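## Task

Press the green button to start the recorder's pen carriage. It starts at once, makes a single pass and never pauses. A key's pen inks its own colour lane only while that key is fully pressed and the carriage is moving; a half-pressed key may or may not ink. At the end, the line through the middle of every printed box must carry ink, and nothing outside the boxes may be inked. On the ruler at the sheet's edge, the pens begin at 68 mm and travel at 9.61 mm/s. Arm bases in metres, with heading in degrees counter-clockwise from +x: arm1 (+0.65, +0.36, +0.74) heading -166; arm2 (+0.65, -0.36, +0.77) heading +169; arm3 (-0.65, +0.10, +0.76) heading +8; arm4 (-0.08, -0.65, +0.81) heading +98. Any result that holds only because a robot is still keeping it in place does not count.

## Robot and tools

Robots: four identical i2rt Big YAM arms named arm1, arm2, arm3 and arm4. Each has six revolute joints, a two-finger gripper and a wrist camera. With joints 1 and 6 at zero and the hand level and pointing forward, the wrist camera sits on top of the hand and looks toward the fingertips. The hand can reach about 1.0 m from the joint-1 axis. There is also a fixed room camera, cam_sheet, that looks down at the recorder sheet.

Frame: there is one scene frame. Its origin is on the floor, z points up, and distances are in metres. Base positions and headings are given in the task text. The hand point is midway between the fingertips; its z axis runs along the fingers and its y axis is the direction the fingers open and close.

Chart timing: a pen's ruler position is its start reading plus its speed times the seconds elapsed since the green button was pressed. A key must therefore be fully down exactly while its pen is over a box in that key's lane, and fully up otherwise. Stray ink outside a box, or a missed box centre line, means failure.

Tool execute_actions(actions, cameras). actions is a list holding one action or none. An action is an object keyed by arm name. Each arm entry holds "joints", a set of absolute joint targets by name; these are not offsets. Joint names and ranges:
- joint1_rad: -2.879 to 2.879. Turns the arm about its base; positive is counter-clockwise seen from above; 0 extends the arm along the base heading.
- joint2_rad: 0 to 3.141. Shoulder; 0 points the upper arm backward, roughly level; increasing raises it up and then forward.
- joint3_rad: 0 to 3.019. Elbow; 0 folds the forearm onto the upper arm; positive opens it.
- joint4_rad: -1.692 to 1.57. Hand pitch; positive tilts the fingers up.
- joint5_rad: -1.57 to 1.57. Hand yaw; positive swings toward the arm's right.
- joint6_rad: -2.094 to 2.094. Hand roll; positive is clockwise seen from behind the hand.
- gripper_m: 0 to 0.093. Fingertip gap in metres.
The tolerances for counting a joint as arrived are ±0.045, 0.14, 0.09, 0.055, 0.03, 0.035 rad and ±0.003 m. Every motion in an action starts at the same time. Joints move at different speeds, so the path between postures can curve widely. No action runs longer than 15 s. A joint or arm you leave out may keep pushing toward an earlier target. If any value is out of range or any key is unknown, the whole call is refused and nothing moves. cameras is a list drawn from arm1_cam_wrist to arm4_cam_wrist, cam_sheet or "all". Omitting it, or passing null or ["all"], returns every camera; [] returns none. The result gives each arm's state plus images taken at the end of the call, in the order named on the "pictures" line. An empty actions list just observes.

Tool wait(seconds): 0 to 10 s with no new command. It returns the same state and images as an empty action. Tool zoom_image(camera, region): region is [x0, y0, x1, y1] in pixels of that camera's latest full image, at most 504x504, with the origin at the top left. read_manual(section="licences") returns only licence text. finished_scene(scene) ends the current scene by its number; this cannot be undone. Replying without any tool call ends everything.

Result lines: joint_positions gives measured values. joint_status says how each commanded joint finished. "off_target" means it stopped short and may still push. "contact_stop" or "time_out" means the joint holds where it stopped; a timed-out joint may keep pushing toward a target near its position, and on_its_own will name it. "not_followed", or "joint command not followed" with a cause line, means the self and inter-arm clearance check blocked the arm's targets. The gripper part of the action still runs, and blocked targets may be retried later. on_its_own lists what the call did not command; there, "held at" is the target being held, not the actual position. To stop a pushing joint, send it its reported position. A very small change of target may not move a joint at all. A stop reported in one call cancels the rest of that reply's motion calls.

Cautions: the arms do not stop on contact and can press hard. A hard press between two arms ends the run, and a hard hit may also do so. The clearance check can act too late, and it ignores fingers, gripper housings and wrist cameras. Keep hands apart and plan the swing paths. Pushing against something or holding a load heats the motors. At 85 °C a MOTOR HOT warning appears. At 100 °C that arm goes limp and falls, reported as OVER-TEMPERATURE FAULT, and its unreached joints show limit_stop_at_motor_heat; resend those targets afterwards. Some heat carries over into the next scene. Avoid slams, drops and very hard pushes, and release the keys before ending the scene. The simulation keeps running while you think, and during that time the arms hold their last command, so long deliberation delays key timing. Faster robot motion is better.

Calibration: camera intrinsics and T_world_to_cam world-to-camera transforms are supplied in OpenCV convention. Wrist camera poses are derived from joint readings, which adds error, and the fixed camera may be off by a few degrees or millimetres.

Each tool is called after ">>>" as a command line: name --argument value for each argument, lists and objects as JSON in quotes; but a table of rows of numbers goes row by row, as --pt "numbers of a row", without its own name.

## Session

>>> execute_actions --actions '[]'

Scene clock: 0.00 s.
arm1.joint_positions: joint1_rad=-0.705 joint2_rad=+0.468 joint3_rad=+1.641 joint4_rad=-1.440 joint5_rad=+0.013 joint6_rad=+0.427 gripper_m=+0.094
arm1.joint_status: not commanded
arm1.hand: x=+0.5542 y=+0.4055 z=+1.3918 quat_wxyz=(+0.021, -0.719, +0.346, +0.602) (m; scene frame)
arm2.joint_positions: joint1_rad=-0.864 joint2_rad=+0.463 joint3_rad=+1.435 joint4_rad=-1.284 joint5_rad=-0.004 joint6_rad=-0.074 gripper_m=+0.095
arm2.joint_status: not commanded
arm2.hand: x=+0.5726 y=-0.2178 z=+1.3676 quat_wxyz=(-0.315, +0.711, -0.383, -0.498) (m; scene frame)
arm3.joint_positions: joint1_rad=+0.021 joint2_rad=+0.443 joint3_rad=+1.719 joint4_rad=-1.559 joint5_rad=+0.234 joint6_rad=-0.442 gripper_m=+0.095
arm3.joint_status: not commanded
arm3.hand: x=-0.5956 y=+0.0699 z=+1.4172 quat_wxyz=(-0.579, +0.170, -0.778, +0.177) (m; scene frame)
arm4.joint_positions: joint1_rad=+0.425 joint2_rad=+0.294 joint3_rad=+1.608 joint4_rad=-1.219 joint5_rad=-0.209 joint6_rad=-0.745 gripper_m=+0.094
arm4.joint_status: not commanded
arm4.hand: x=-0.1110 y=-0.6481 z=+1.5036 quat_wxyz=(-0.518, +0.673, -0.017, -0.528) (m; scene frame)
pictures: arm1_cam_wrist, arm2_cam_wrist, arm3_cam_wrist, arm4_cam_wrist, cam_sheet
Images, in order (width x height): arm1_cam_wrist 504x504, arm2_cam_wrist 504x504, arm3_cam_wrist 504x504, arm4_cam_wrist 504x504, cam_sheet 504x504.

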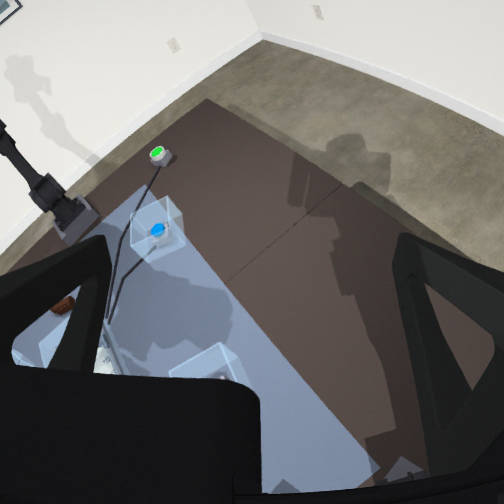

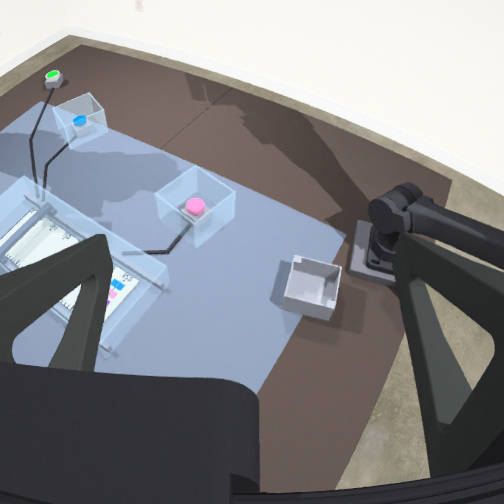

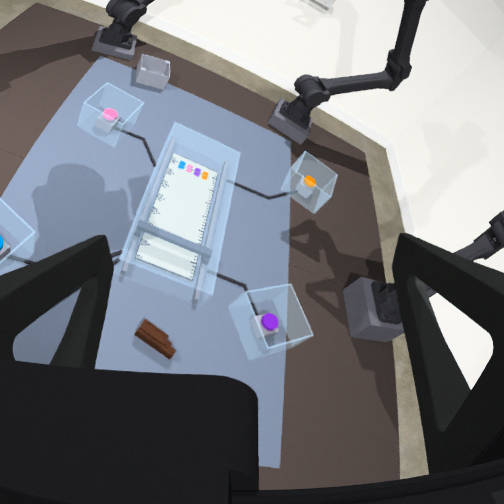

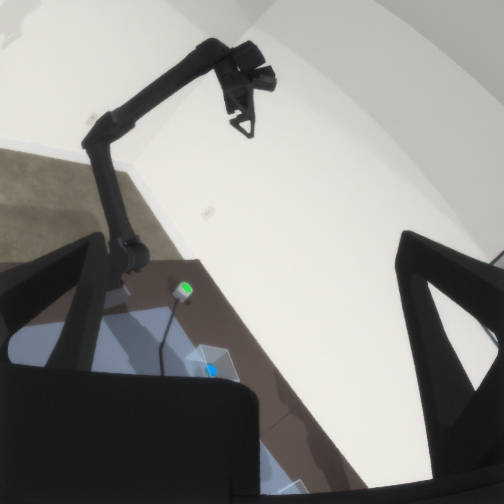

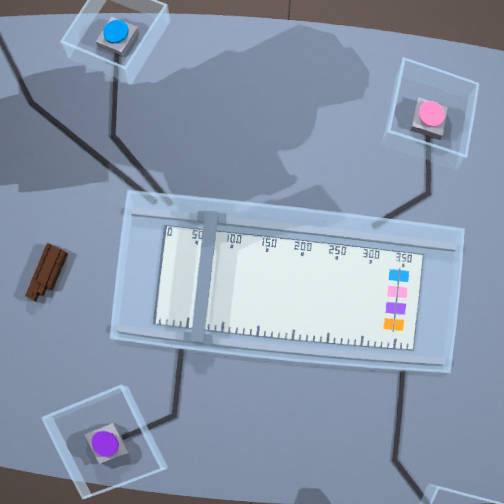

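>>> zoom_image --camera "cam_sheet" --region '[140, 200, 480, 380]'

>>> zoom_image --camera "cam_sheet" --region '[340, 240, 440, 350]'

>>> zoom_image --camera "arm3_cam_wrist" --region '[0, 60, 400, 400]'

Region (140, 200, 480, 380) of cam_sheet's 504x504 image, scaled by 1.482, with more detail than that image has; it fills the top 267 rows of this view, and the rest is white.

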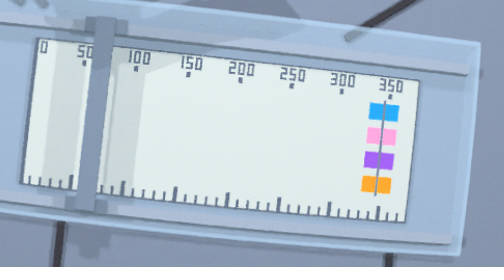

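Region (340, 240, 440, 350) of cam_sheet's 504x504 image, scaled by 4.582, with more detail than that image has; it fills the left 458 columns of this view, and the rest is white.

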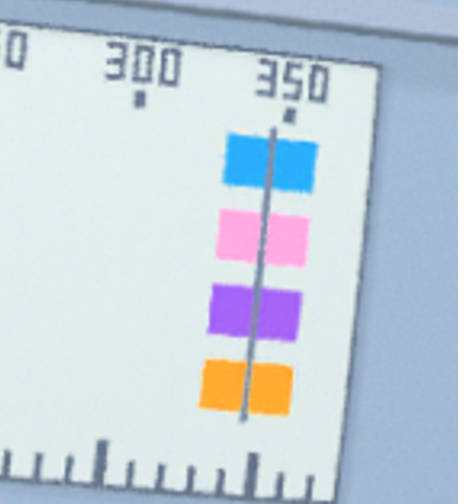

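Region (0, 60, 400, 400) of arm3_cam_wrist's 504x504 image, scaled by 1.260, with more detail than that image has; it fills the top 428 rows of this view, and the rest is white.

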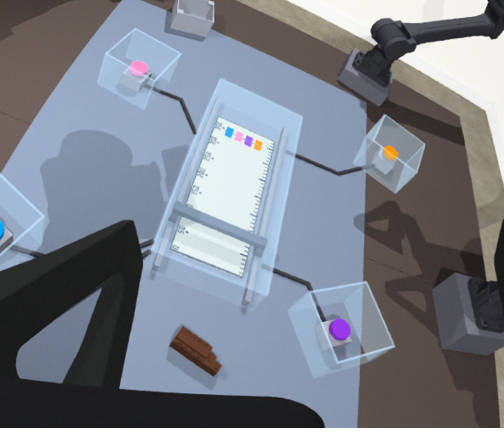

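>>> execute_actions --actions '[{"arm1":{"joints":{"joint1_rad":0.082,"joint2_rad":1.52,"joint3_rad":1.503,"joint4_rad":-1.553,"joint5_rad":0,"joint6_rad":0,"gripper_m":0}},"arm2":{"joints":{"joint1_rad":0.27,"joint2_rad":1.341,"joint3_rad":1.238,"joint4_rad":-1.468,"joint5_rad":0,"joint6_rad":0,"gripper_m":0}},"arm3":{"joints":{"joint1_rad":0.37,"joint2_rad":1.518,"joint3_rad":1.448,"joint4_rad":-1.499,"joint5_rad":0,"joint6_rad":0,"gripper_m":0}},"arm4":{"joints":{"joint1_rad":0.224,"joint2_rad":1.344,"joint3_rad":1.135,"joint4_rad":-1.361,"joint5_rad":0,"joint6_rad":0,"gripper_m":0}}}]'

Scene clock: 51.50 s.
arm1.joint_positions: joint1_rad=+0.085 joint2_rad=+1.507 joint3_rad=+1.506 joint4_rad=-1.543 joint5_rad=+0.003 joint6_rad=+0.011 gripper_m=+0.001
arm1.joint_status: all done
arm1.hand: x=+0.2157 y=+0.2162 z=+1.0046 quat_wxyz=(+0.000, -0.988, -0.155, +0.007) (m; scene frame)
arm2.joint_positions: joint1_rad=+0.273 joint2_rad=+1.348 joint3_rad=+1.229 joint4_rad=-1.460 joint5_rad=+0.001 joint6_rad=-0.012 gripper_m=+0.001
arm2.joint_status: all done
arm2.hand: x=+0.2700 y=-0.3874 z=+0.9920 quat_wxyz=(+0.000, +0.999, +0.043, +0.002) (m; scene frame)
arm3.joint_positions: joint1_rad=+0.360 joint2_rad=+1.515 joint3_rad=+1.443 joint4_rad=-1.502 joint5_rad=+0.004 joint6_rad=-0.011 gripper_m=+0.001
arm3.joint_status: all done
arm3.hand: x=-0.2570 y=+0.3152 z=+1.0048 quat_wxyz=(-0.001, +0.253, -0.967, +0.004) (m; scene frame)
arm4.joint_positions: joint1_rad=+0.228 joint2_rad=+1.345 joint3_rad=+1.112 joint4_rad=-1.354 joint5_rad=-0.002 joint6_rad=-0.012 gripper_m=+0.001
arm4.joint_status: all done
arm4.hand: x=-0.2104 y=-0.3021 z=+0.9848 quat_wxyz=(+0.012, +0.827, -0.562, +0.004) (m; scene frame)
pictures: arm1_cam_wrist, arm2_cam_wrist, arm3_cam_wrist, arm4_cam_wrist, cam_sheet
camera_calibration (this result's frames):
arm1_cam_wrist: T_world_to_cam=[[-0.315673, 0.948863, -0.00310461, -0.131073], [0.780209, 0.261424, 0.56827, -0.787271], [0.540022, 0.176965, -0.822836, 0.797424], [0, 0, 0, 1]] pos_world=[0.142233, 0.189065, 1.10313]
arm2_cam_wrist: T_world_to_cam=[[-0.0580252, 0.998315, 0.0000093529, 0.400625], [0.805709, 0.0468248, 0.590458, -0.781856], [0.589463, 0.034269, -0.807068, 0.776254], [0, 0, 0, 1]] pos_world=[0.195622, -0.389941, 1.08814]
arm3_cam_wrist: T_world_to_cam=[[0.486269, -0.873788, 0.00607941, 0.392481], [-0.706194, -0.388885, 0.591657, -0.648192], [-0.514619, -0.291998, -0.806167, 0.895313], [0, 0, 0, 1]] pos_world=[-0.187855, 0.352302, 1.10289]
arm4_cam_wrist: T_world_to_cam=[[0.929612, 0.368273, -0.0140236, 0.318234], [0.299295, -0.732197, 0.611809, -0.757381], [0.215045, -0.572942, -0.790882, 0.776917], [0, 0, 0, 1]] pos_world=[-0.236225, -0.226621, 1.08228]
Images, in order (width x height): arm1_cam_wrist 504x504, arm2_cam_wrist 504x504, arm3_cam_wrist 504x504, arm4_cam_wrist 504x504, cam_sheet 504x504.

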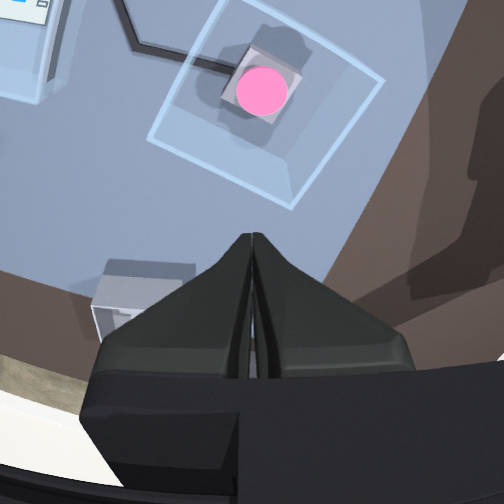

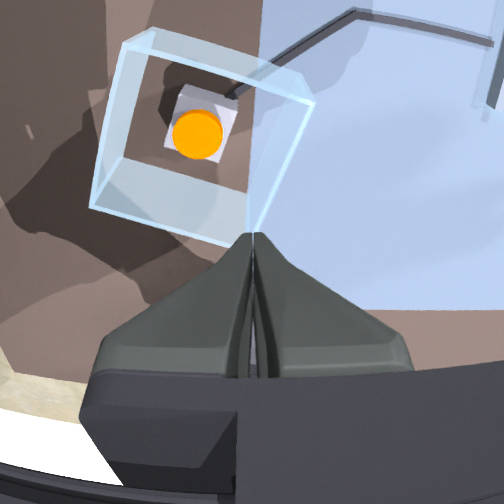

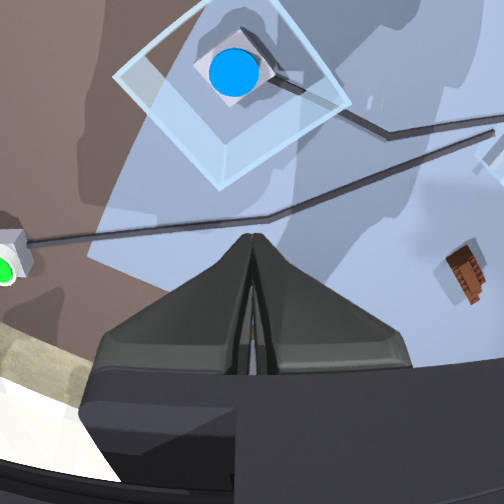

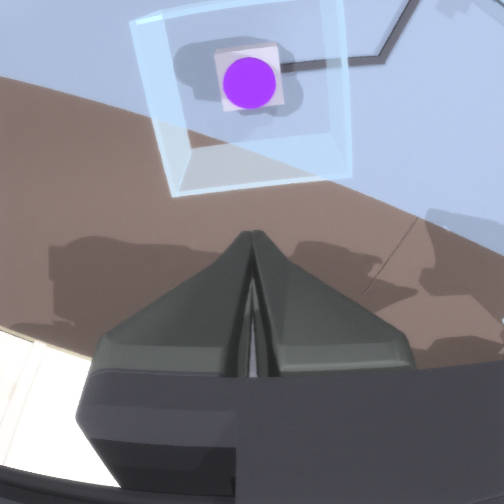

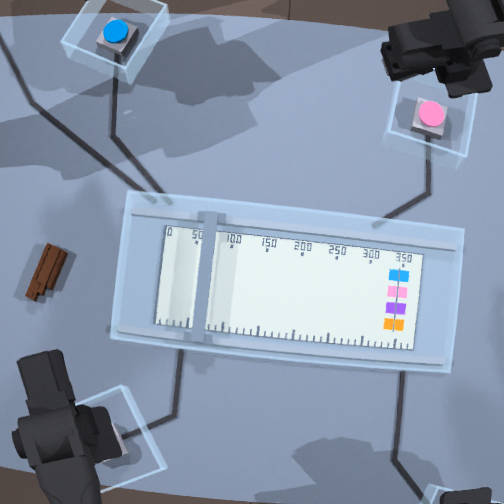

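>>> execute_actions --actions '[{"arm1":{"joints":{"joint1_rad":0.081,"joint2_rad":1.63,"joint3_rad":1.23,"joint4_rad":-1.171}},"arm2":{"joints":{"joint1_rad":0.374,"joint2_rad":1.375,"joint3_rad":0.857,"joint4_rad":-1.053}},"arm3":{"joints":{"joint1_rad":1.162,"joint2_rad":1.383,"joint3_rad":1.039,"joint4_rad":-1.227}},"arm4":{"joints":{"joint1_rad":0.235,"joint2_rad":1.514,"joint3_rad":0.879,"joint4_rad":-0.937}}}]'

Scene clock: 73.77 s.
arm1.joint_positions: joint1_rad=+0.085 joint2_rad=+1.636 joint3_rad=+1.229 joint4_rad=-1.182 joint5_rad=+0.003 joint6_rad=+0.011 gripper_m=+0.001
arm1.joint_status: all done
arm1.hand: x=+0.2119 y=+0.2147 z=+0.8448 quat_wxyz=(+0.003, -0.988, -0.155, -0.016) (m; scene frame)
arm2.joint_positions: joint1_rad=+0.380 joint2_rad=+1.379 joint3_rad=+0.848 joint4_rad=-1.062 joint5_rad=+0.001 joint6_rad=-0.012 gripper_m=+0.001
arm2.joint_status: all done
arm2.hand: x=+0.3154 y=-0.4207 z=+0.8442 quat_wxyz=(-0.001, +0.995, +0.096, +0.010) (m; scene frame)
arm3.joint_positions: joint1_rad=+1.158 joint2_rad=+1.383 joint3_rad=+1.037 joint4_rad=-1.238 joint5_rad=+0.002 joint6_rad=-0.009 gripper_m=+0.001
arm3.joint_status: all done
arm3.hand: x=-0.5497 y=+0.4605 z=+0.9042 quat_wxyz=(+0.004, +0.609, -0.793, +0.007) (m; scene frame)
arm4.joint_positions: joint1_rad=+0.228 joint2_rad=+1.525 joint3_rad=+0.857 joint4_rad=-0.946 joint5_rad=-0.002 joint6_rad=-0.011 gripper_m=+0.001
arm4.joint_status: all done
arm4.hand: x=-0.2088 y=-0.3119 z=+0.8341 quat_wxyz=(+0.020, +0.827, -0.562, +0.015) (m; scene frame)
pictures: arm1_cam_wrist, arm2_cam_wrist, arm3_cam_wrist, arm4_cam_wrist, cam_sheet
camera_calibration (this result's frames):
arm1_cam_wrist: T_world_to_cam=[[-0.3156, 0.948888, -0.0030397, -0.131417], [0.754492, 0.252884, 0.605633, -0.717328], [0.575446, 0.188844, -0.795739, 0.635325], [0, 0, 0, 1]] pos_world=[0.134148, 0.186124, 0.939591]
arm2_cam_wrist: T_world_to_cam=[[-0.164504, 0.986376, 0.000588968, 0.464584], [0.78738, 0.130957, 0.602398, -0.698469], [0.594114, 0.0995609, -0.798195, 0.649882], [0, 0, 0, 1]] pos_world=[0.240282, -0.431489, 0.939216]
arm3_cam_wrist: T_world_to_cam=[[0.964603, -0.263677, 0.0039877, 0.646215], [-0.212823, -0.769457, 0.602199, -0.301952], [-0.155717, -0.581731, -0.798336, 1.02966], [0, 0, 0, 1]] pos_world=[-0.527267, 0.537038, 1.00127]
arm4_cam_wrist: T_world_to_cam=[[0.929753, 0.367906, -0.0143169, 0.318458], [0.293421, -0.716909, 0.632413, -0.686481], [0.222404, -0.592188, -0.774499, 0.63359], [0, 0, 0, 1]] pos_world=[-0.235572, -0.234102, 0.929414]
Images, in order (width x height): arm1_cam_wrist 504x504, arm2_cam_wrist 504x504, arm3_cam_wrist 504x504, arm4_cam_wrist 504x504, cam_sheet 504x504.

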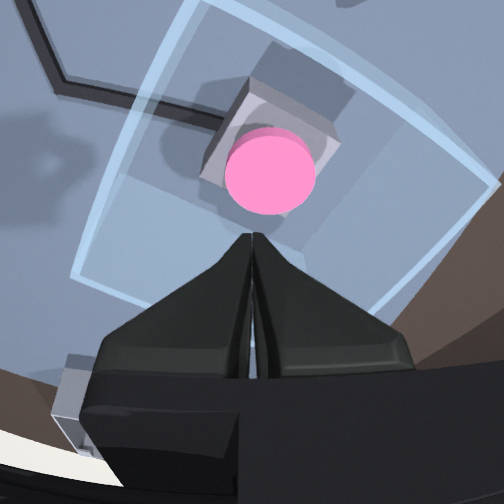

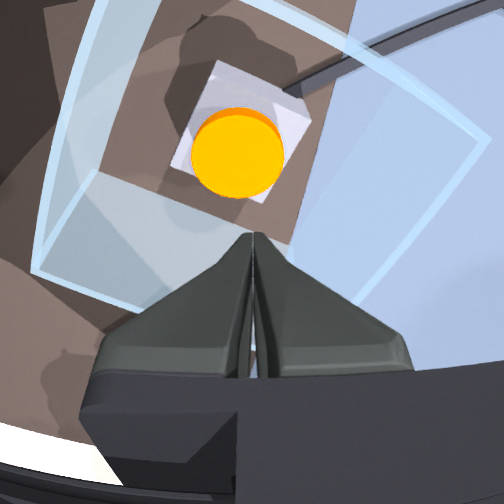

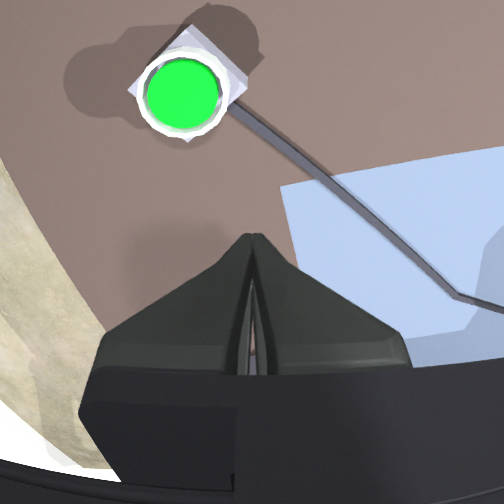

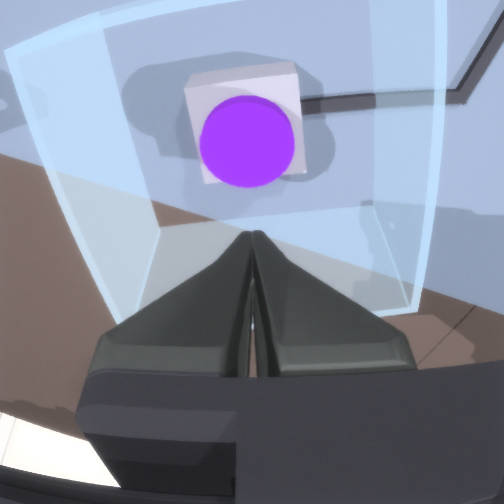

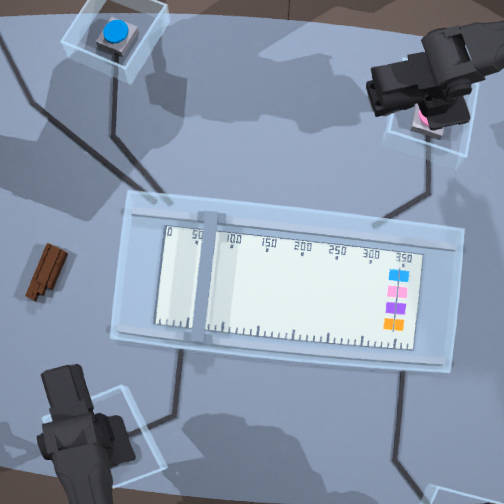

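>>> execute_actions --actions '[{"arm1":{"joints":{"joint1_rad":0.075,"joint2_rad":1.737,"joint3_rad":1.101,"joint4_rad":-0.935}},"arm2":{"joints":{"joint1_rad":0.39,"joint2_rad":1.54,"joint3_rad":0.735,"joint4_rad":-0.766}},"arm3":{"joints":{"joint1_rad":0.382,"joint2_rad":1.615,"joint3_rad":1.211,"joint4_rad":-1.167}},"arm4":{"joints":{"joint1_rad":0.245,"joint2_rad":1.695,"joint3_rad":0.795,"joint4_rad":-0.658}}}]'

Scene clock: 91.20 s.
arm1.joint_positions: joint1_rad=+0.085 joint2_rad=+1.699 joint3_rad=+1.122 joint4_rad=-0.956 joint5_rad=+0.002 joint6_rad=+0.011 gripper_m=+0.001
arm1.joint_status: all done
arm1.hand: x=+0.2064 y=+0.2127 z=+0.7810 quat_wxyz=(-0.002, -0.988, -0.155, +0.012) (m; scene frame)
arm2.joint_positions: joint1_rad=+0.381 joint2_rad=+1.490 joint3_rad=+0.754 joint4_rad=-0.819 joint5_rad=+0.001 joint6_rad=-0.011 gripper_m=+0.001
arm2.joint_status: all done
arm2.hand: x=+0.3094 y=-0.4220 z=+0.7796 quat_wxyz=(+0.000, +0.995, +0.097, -0.010) (m; scene frame)
arm3.joint_positions: joint1_rad=+0.380 joint2_rad=+1.623 joint3_rad=+1.180 joint4_rad=-1.168 joint5_rad=+0.001 joint6_rad=-0.008 gripper_m=+0.001
arm3.joint_status: all done
arm3.hand: x=-0.2645 y=+0.3211 z=+0.8615 quat_wxyz=(+0.017, +0.262, -0.965, +0.007) (m; scene frame)
arm4.joint_positions: joint1_rad=+0.236 joint2_rad=+1.662 joint3_rad=+0.801 joint4_rad=-0.689 joint5_rad=-0.002 joint6_rad=-0.010 gripper_m=+0.001
arm4.joint_status: all done
arm4.hand: x=-0.2182 y=-0.2986 z=+0.7700 quat_wxyz=(+0.002, +0.829, -0.559, -0.011) (m; scene frame)
pictures: arm1_cam_wrist, arm2_cam_wrist, arm3_cam_wrist, arm4_cam_wrist, cam_sheet
camera_calibration (this result's frames):
arm1_cam_wrist: T_world_to_cam=[[-0.316069, 0.948728, -0.00387189, -0.130602], [0.785483, 0.263968, 0.559765, -0.647006], [0.532087, 0.173883, -0.828643, 0.625945], [0, 0, 0, 1]] pos_world=[0.133876, 0.185854, 0.88035]
arm2_cam_wrist: T_world_to_cam=[[-0.164864, 0.986316, 0.00071871, 0.464823], [0.810077, 0.134989, 0.570572, -0.635182], [0.562668, 0.0946489, -0.821247, 0.627601], [0, 0, 0, 1]] pos_world=[0.238048, -0.432121, 0.877498]
arm3_cam_wrist: T_world_to_cam=[[0.501169, -0.865344, 0.00294947, 0.406076], [-0.679307, -0.391309, 0.620822, -0.58364], [-0.536071, -0.313141, -0.783946, 0.759646], [0, 0, 0, 1]] pos_world=[-0.192759, 0.360888, 0.95666]
arm4_cam_wrist: T_world_to_cam=[[0.926928, 0.375005, -0.0132615, 0.322032], [0.312022, -0.750655, 0.582374, -0.60117], [0.208438, -0.543956, -0.812813, 0.63481], [0, 0, 0, 1]] pos_world=[-0.24324, -0.226725, 0.870358]
Images, in order (width x height): arm1_cam_wrist 504x504, arm2_cam_wrist 504x504, arm3_cam_wrist 504x504, arm4_cam_wrist 504x504, cam_sheet 504x504.

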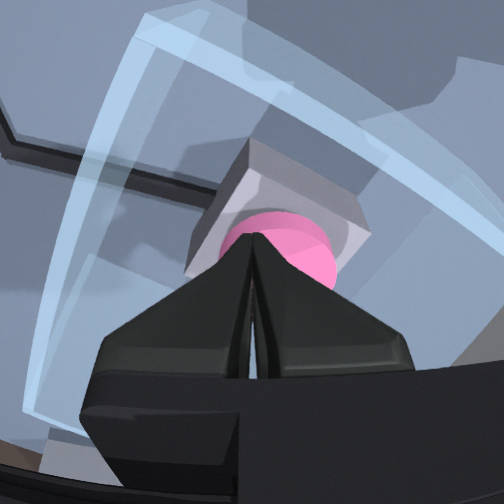

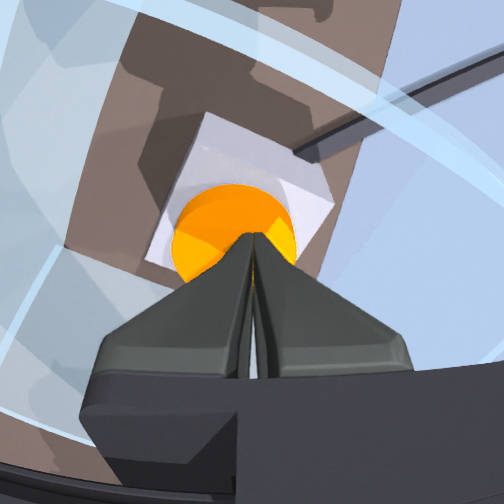

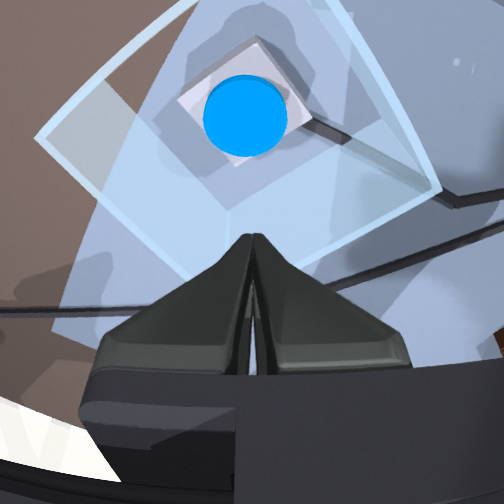

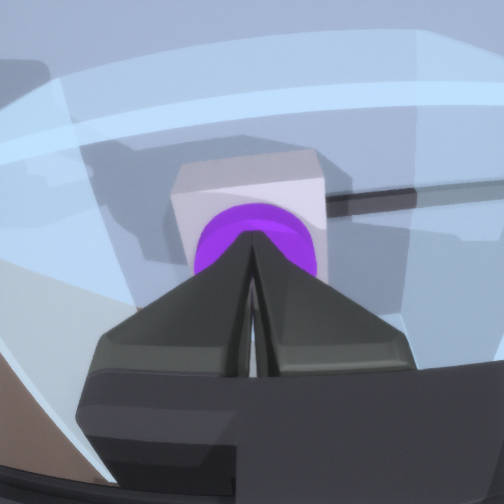

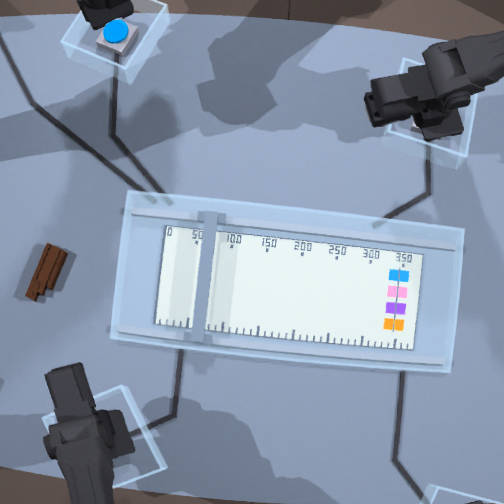

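>>> execute_actions --actions '[{"arm1":{"joints":{"joint2_rad":1.745,"joint3_rad":1.085,"joint4_rad":-0.95}},"arm2":{"joints":{"joint2_rad":1.565,"joint3_rad":0.74,"joint4_rad":-0.79}},"arm3":{"joints":{"joint2_rad":1.745,"joint3_rad":1.11,"joint4_rad":-0.96}},"arm4":{"joints":{"joint2_rad":1.71,"joint3_rad":0.78,"joint4_rad":-0.68}}}]'

Scene clock: 104.27 s.
arm1.joint_positions: joint1_rad=+0.085 joint2_rad=+1.699 joint3_rad=+1.119 joint4_rad=-0.954 joint5_rad=+0.002 joint6_rad=+0.011 gripper_m=+0.001
arm1.joint_status: all done
arm1.hand: x=+0.2071 y=+0.2129 z=+0.7803 quat_wxyz=(-0.002, -0.988, -0.155, +0.012) (m; scene frame)
arm2.joint_positions: joint1_rad=+0.381 joint2_rad=+1.490 joint3_rad=+0.754 joint4_rad=-0.819 joint5_rad=+0.001 joint6_rad=-0.011 gripper_m=+0.001
arm2.joint_status: all done
arm2.hand: x=+0.3097 y=-0.4219 z=+0.7793 quat_wxyz=(+0.000, +0.995, +0.097, -0.009) (m; scene frame)
arm3.joint_positions: joint1_rad=+0.380 joint2_rad=+1.754 joint3_rad=+1.105 joint4_rad=-0.971 joint5_rad=+0.001 joint6_rad=-0.008 gripper_m=+0.001
arm3.joint_status: all done
arm3.hand: x=-0.2595 y=+0.3236 z=+0.7801 quat_wxyz=(+0.022, +0.262, -0.965, +0.008) (m; scene frame)
arm4.joint_positions: joint1_rad=+0.236 joint2_rad=+1.662 joint3_rad=+0.800 joint4_rad=-0.689 joint5_rad=-0.002 joint6_rad=-0.010 gripper_m=+0.001
arm4.joint_status: all done
arm4.hand: x=-0.2180 y=-0.2991 z=+0.7696 quat_wxyz=(+0.002, +0.829, -0.559, -0.011) (m; scene frame)
pictures: arm1_cam_wrist, arm2_cam_wrist, arm3_cam_wrist, arm4_cam_wrist, cam_sheet
camera_calibration (this result's frames):
arm1_cam_wrist: T_world_to_cam=[[-0.316067, 0.948729, -0.00387117, -0.130606], [0.785078, 0.263834, 0.560397, -0.647537], [0.532686, 0.174084, -0.828215, 0.624461], [0, 0, 0, 1]] pos_world=[0.134445, 0.186043, 0.879561]
arm2_cam_wrist: T_world_to_cam=[[-0.164864, 0.986316, 0.00074369, 0.464799], [0.80922, 0.134831, 0.571825, -0.636044], [0.5639, 0.0948754, -0.820375, 0.626271], [0, 0, 0, 1]] pos_world=[0.238175, -0.432098, 0.877137]
arm3_cam_wrist: T_world_to_cam=[[0.501161, -0.865349, 0.0029186, 0.405992], [-0.674571, -0.388556, 0.627676, -0.533743], [-0.542025, -0.316536, -0.778469, 0.694549], [0, 0, 0, 1]] pos_world=[-0.187052, 0.363785, 0.874518]
arm4_cam_wrist: T_world_to_cam=[[0.926928, 0.375005, -0.0132737, 0.322048], [0.31179, -0.750029, 0.583303, -0.601978], [0.208786, -0.544819, -0.812146, 0.633432], [0, 0, 0, 1]] pos_world=[-0.243076, -0.227165, 0.86985]
Images, in order (width x height): arm1_cam_wrist 504x504, arm2_cam_wrist 504x504, arm3_cam_wrist 504x504, arm4_cam_wrist 504x504, cam_sheet 504x504.

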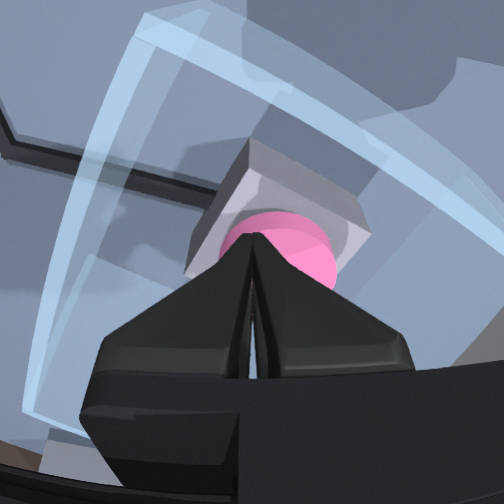

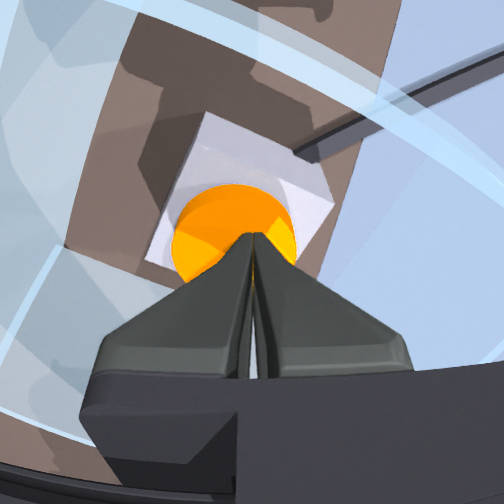

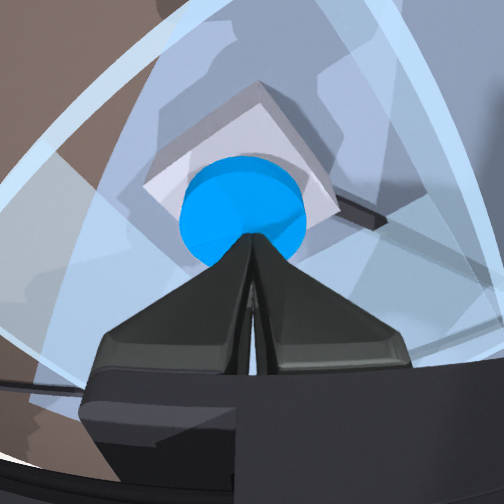

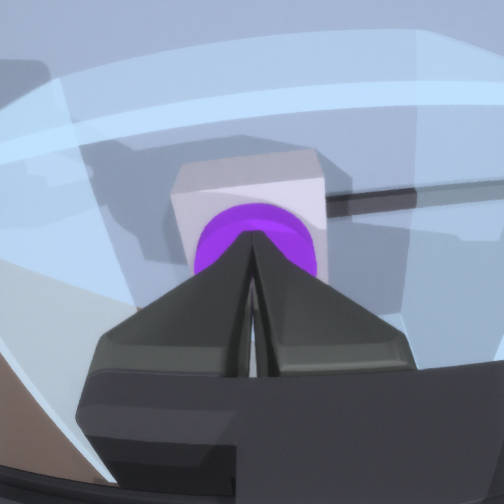

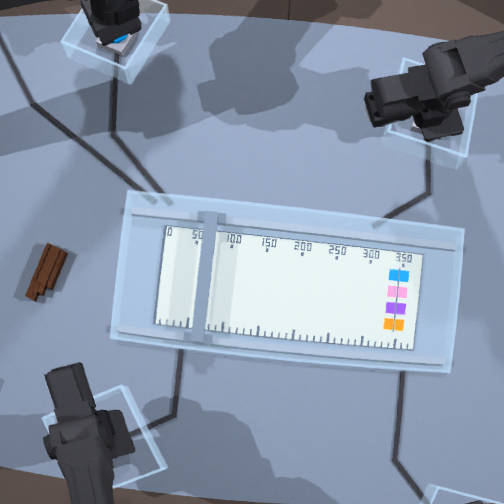

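>>> execute_actions --actions '[{"arm1":{"joints":{"joint2_rad":1.64,"joint3_rad":1.12,"joint4_rad":-1.05}},"arm2":{"joints":{"joint2_rad":1.42,"joint3_rad":0.76,"joint4_rad":-0.91}},"arm3":{"joints":{"joint2_rad":1.81,"joint3_rad":1.11,"joint4_rad":-0.93}},"arm4":{"joints":{"joint2_rad":1.58,"joint3_rad":0.80,"joint4_rad":-0.79}}}]'

Scene clock: 112.77 s.
arm1.joint_positions: joint1_rad=+0.085 joint2_rad=+1.651 joint3_rad=+1.119 joint4_rad=-1.039 joint5_rad=+0.002 joint6_rad=+0.011 gripper_m=+0.001
arm1.joint_status: all done
arm1.hand: x=+0.2231 y=+0.2183 z=+0.8011 quat_wxyz=(+0.001, -0.988, -0.155, -0.006) (m; scene frame)
arm2.joint_positions: joint1_rad=+0.381 joint2_rad=+1.418 joint3_rad=+0.757 joint4_rad=-0.902 joint5_rad=+0.001 joint6_rad=-0.011 gripper_m=+0.001
arm2.joint_status: all done
arm2.hand: x=+0.3211 y=-0.4198 z=+0.8027 quat_wxyz=(+0.000, +0.995, +0.097, -0.005) (m; scene frame)
arm3.joint_positions: joint1_rad=+0.380 joint2_rad=+1.772 joint3_rad=+1.105 joint4_rad=-0.939 joint5_rad=+0.001 joint6_rad=-0.008 gripper_m=+0.001
arm3.joint_status: all done
arm3.hand: x=-0.2545 y=+0.3264 z=+0.7719 quat_wxyz=(+0.015, +0.262, -0.965, +0.007) (m; scene frame)
arm4.joint_positions: joint1_rad=+0.236 joint2_rad=+1.582 joint3_rad=+0.798 joint4_rad=-0.783 joint5_rad=-0.002 joint6_rad=-0.010 gripper_m=+0.001
arm4.joint_status: all done
arm4.hand: x=-0.2133 y=-0.3101 z=+0.7969 quat_wxyz=(+0.007, +0.829, -0.559, -0.004) (m; scene frame)
pictures: arm1_cam_wrist, arm2_cam_wrist, arm3_cam_wrist, arm4_cam_wrist, cam_sheet
camera_calibration (this result's frames):
arm1_cam_wrist: T_world_to_cam=[[-0.315981, 0.948758, -0.00383429, -0.130625], [0.764864, 0.257122, 0.590653, -0.691462], [0.561373, 0.183702, -0.806917, 0.606654], [0, 0, 0, 1]] pos_world=[0.14704, 0.190278, 0.897432]
arm2_cam_wrist: T_world_to_cam=[[-0.164869, 0.986315, 0.000881056, 0.464489], [0.804472, 0.133956, 0.578689, -0.663239], [0.570651, 0.0961168, -0.815548, 0.633333], [0, 0, 0, 1]] pos_world=[0.248725, -0.430162, 0.899913]
arm3_cam_wrist: T_world_to_cam=[[0.501174, -0.865341, 0.00296696, 0.405927], [-0.68196, -0.392851, 0.616927, -0.516342], [-0.532687, -0.311211, -0.787015, 0.698962], [0, 0, 0, 1]] pos_world=[-0.183237, 0.365944, 0.867434]
arm4_cam_wrist: T_world_to_cam=[[0.926923, 0.375009, -0.0134448, 0.3223], [0.308505, -0.741165, 0.596238, -0.635851], [0.21363, -0.556815, -0.802695, 0.638427], [0, 0, 0, 1]] pos_world=[-0.238971, -0.23665, 0.895914]
Images, in order (width x height): arm1_cam_wrist 504x504, arm2_cam_wrist 504x504, arm3_cam_wrist 504x504, arm4_cam_wrist 504x504, cam_sheet 504x504.

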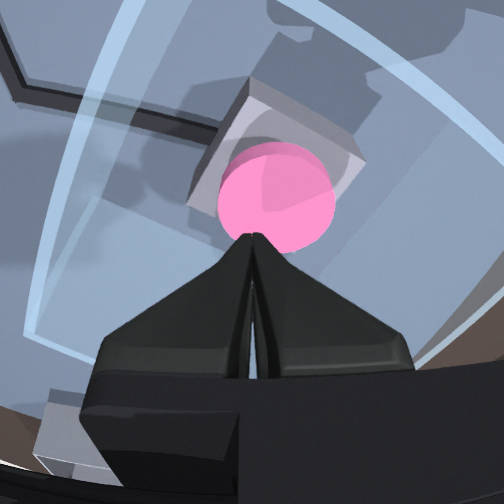

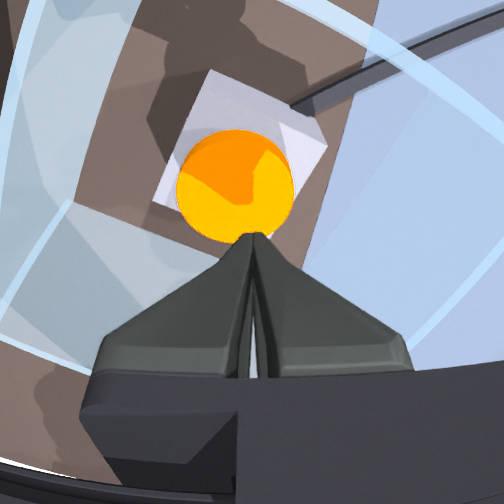

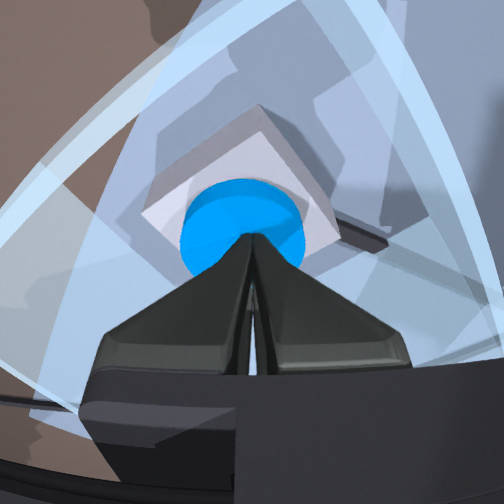

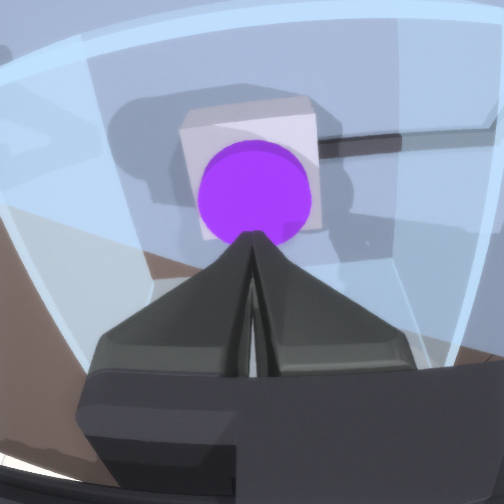

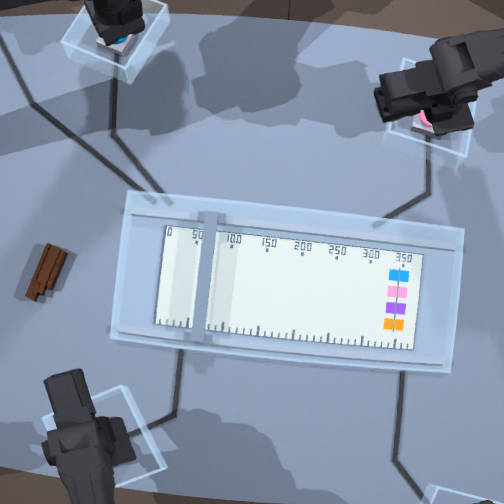

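>>> execute_actions --actions '[{"arm3":{"joints":{"joint2_rad":1.518,"joint3_rad":1.448,"joint4_rad":-1.499}}}]' --cameras '[]'

>>> execute_actions --actions '[{"arm3":{"joints":{"joint1_rad":1.257,"joint2_rad":1.39,"joint3_rad":1.05,"joint4_rad":-1.227}}}]' --cameras '[]'

>>> execute_actions --actions '[{"arm3":{"joints":{"joint2_rad":1.499,"joint3_rad":0.975,"joint4_rad":-1.04}}}]' --cameras '["arm3_cam_wrist","cam_sheet"]'

Scene clock: 124.77 s.
arm1.joint_positions: joint1_rad=+0.085 joint2_rad=+1.651 joint3_rad=+1.119 joint4_rad=-1.039 joint5_rad=+0.002 joint6_rad=+0.011 gripper_m=+0.001
arm1.joint_status: not commanded
arm1.hand: x=+0.2231 y=+0.2183 z=+0.8011 quat_wxyz=(+0.001, -0.988, -0.155, -0.006) (m; scene frame)
arm2.joint_positions: joint1_rad=+0.381 joint2_rad=+1.418 joint3_rad=+0.757 joint4_rad=-0.902 joint5_rad=+0.001 joint6_rad=-0.011 gripper_m=+0.001
arm2.joint_status: not commanded
arm2.hand: x=+0.3211 y=-0.4198 z=+0.8027 quat_wxyz=(+0.000, +0.995, +0.097, -0.005) (m; scene frame)
arm3.joint_positions: joint1_rad=+0.380 joint2_rad=+1.514 joint3_rad=+1.442 joint4_rad=-1.488 joint5_rad=+0.001 joint6_rad=-0.008 gripper_m=+0.001
arm3.joint_status: all done
arm3.hand: x=-0.2590 y=+0.3249 z=+1.0048 quat_wxyz=(-0.007, +0.262, -0.965, +0.001) (m; scene frame)
arm4.joint_positions: joint1_rad=+0.236 joint2_rad=+1.582 joint3_rad=+0.798 joint4_rad=-0.783 joint5_rad=-0.002 joint6_rad=-0.010 gripper_m=+0.001
arm4.joint_status: not commanded
arm4.hand: x=-0.2133 y=-0.3101 z=+0.7969 quat_wxyz=(+0.007, +0.829, -0.559, -0.004) (m; scene frame)
pictures: none
No camera images: the call's "cameras" was empty. Leave "cameras" out to get every camera's image.

Scene clock: 126.17 s.
arm1.joint_positions: joint1_rad=+0.085 joint2_rad=+1.651 joint3_rad=+1.119 joint4_rad=-1.039 joint5_rad=+0.002 joint6_rad=+0.011 gripper_m=+0.001
arm1.joint_status: not commanded
arm1.hand: x=+0.2231 y=+0.2183 z=+0.8011 quat_wxyz=(+0.001, -0.988, -0.155, -0.006) (m; scene frame)
arm2.joint_positions: joint1_rad=+0.381 joint2_rad=+1.418 joint3_rad=+0.757 joint4_rad=-0.902 joint5_rad=+0.001 joint6_rad=-0.011 gripper_m=+0.001
arm2.joint_status: not commanded
arm2.hand: x=+0.3211 y=-0.4198 z=+0.8027 quat_wxyz=(+0.000, +0.995, +0.097, -0.005) (m; scene frame)
arm3.joint_positions: joint1_rad=+1.253 joint2_rad=+1.391 joint3_rad=+1.049 joint4_rad=-1.237 joint5_rad=+0.001 joint6_rad=-0.008 gripper_m=+0.001
arm3.joint_status: all done
arm3.hand: x=-0.5836 y=+0.4732 z=+0.9055 quat_wxyz=(+0.002, +0.645, -0.764, +0.005) (m; scene frame)
arm4.joint_positions: joint1_rad=+0.236 joint2_rad=+1.582 joint3_rad=+0.798 joint4_rad=-0.783 joint5_rad=-0.002 joint6_rad=-0.010 gripper_m=+0.001
arm4.joint_status: not commanded
arm4.hand: x=-0.2133 y=-0.3101 z=+0.7969 quat_wxyz=(+0.007, +0.829, -0.559, -0.004) (m; scene frame)
pictures: none
No camera images: the call's "cameras" was empty. Leave "cameras" out to get every camera's image.

Scene clock: 127.07 s.
arm1.joint_positions: joint1_rad=+0.085 joint2_rad=+1.651 joint3_rad=+1.119 joint4_rad=-1.039 joint5_rad=+0.002 joint6_rad=+0.011 gripper_m=+0.001
arm1.joint_status: not commanded
arm1.hand: x=+0.2231 y=+0.2183 z=+0.8011 quat_wxyz=(+0.001, -0.988, -0.155, -0.006) (m; scene frame)
arm2.joint_positions: joint1_rad=+0.381 joint2_rad=+1.418 joint3_rad=+0.757 joint4_rad=-0.902 joint5_rad=+0.001 joint6_rad=-0.011 gripper_m=+0.001
arm2.joint_status: not commanded
arm2.hand: x=+0.3211 y=-0.4198 z=+0.8027 quat_wxyz=(+0.000, +0.995, +0.097, -0.005) (m; scene frame)
arm3.joint_positions: joint1_rad=+1.253 joint2_rad=+1.506 joint3_rad=+0.973 joint4_rad=-1.052 joint5_rad=+0.001 joint6_rad=-0.008 gripper_m=+0.001
arm3.joint_status: all done
arm3.hand: x=-0.5812 y=+0.4848 z=+0.8371 quat_wxyz=(+0.004, +0.645, -0.764, +0.007) (m; scene frame)
arm4.joint_positions: joint1_rad=+0.236 joint2_rad=+1.582 joint3_rad=+0.798 joint4_rad=-0.783 joint5_rad=-0.002 joint6_rad=-0.010 gripper_m=+0.001
arm4.joint_status: not commanded
arm4.hand: x=-0.2133 y=-0.3101 z=+0.7969 quat_wxyz=(+0.007, +0.829, -0.559, -0.004) (m; scene frame)
pictures: arm3_cam_wrist, cam_sheet
camera_calibration (this result's frames):
arm3_cam_wrist: T_world_to_cam=[[0.985133, -0.171765, 0.00310868, 0.651416], [-0.138813, -0.785224, 0.603452, -0.199941], [-0.101211, -0.594912, -0.797393, 1.02254], [0, 0, 0, 1]] pos_world=[-0.565994, 0.563215, 0.933998]
Images, in order (width x height): arm3_cam_wrist 504x504, cam_sheet 504x504.

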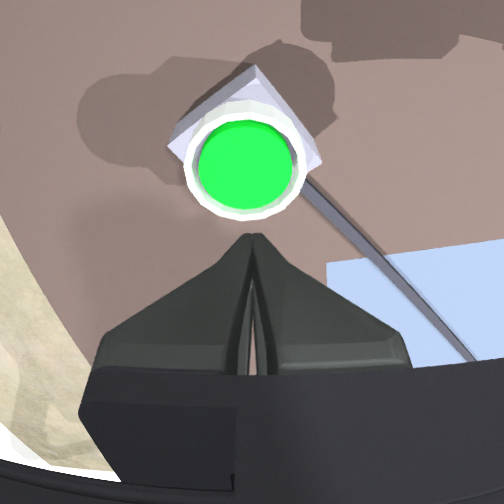

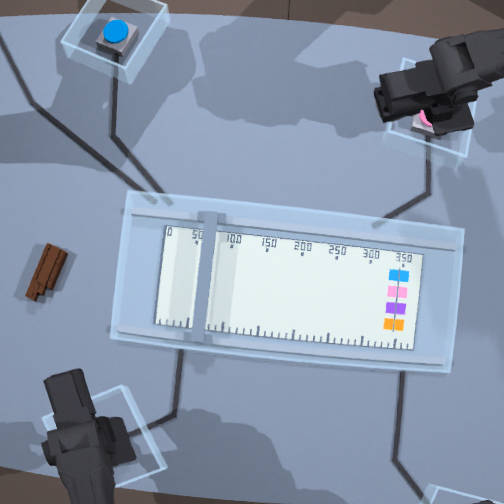

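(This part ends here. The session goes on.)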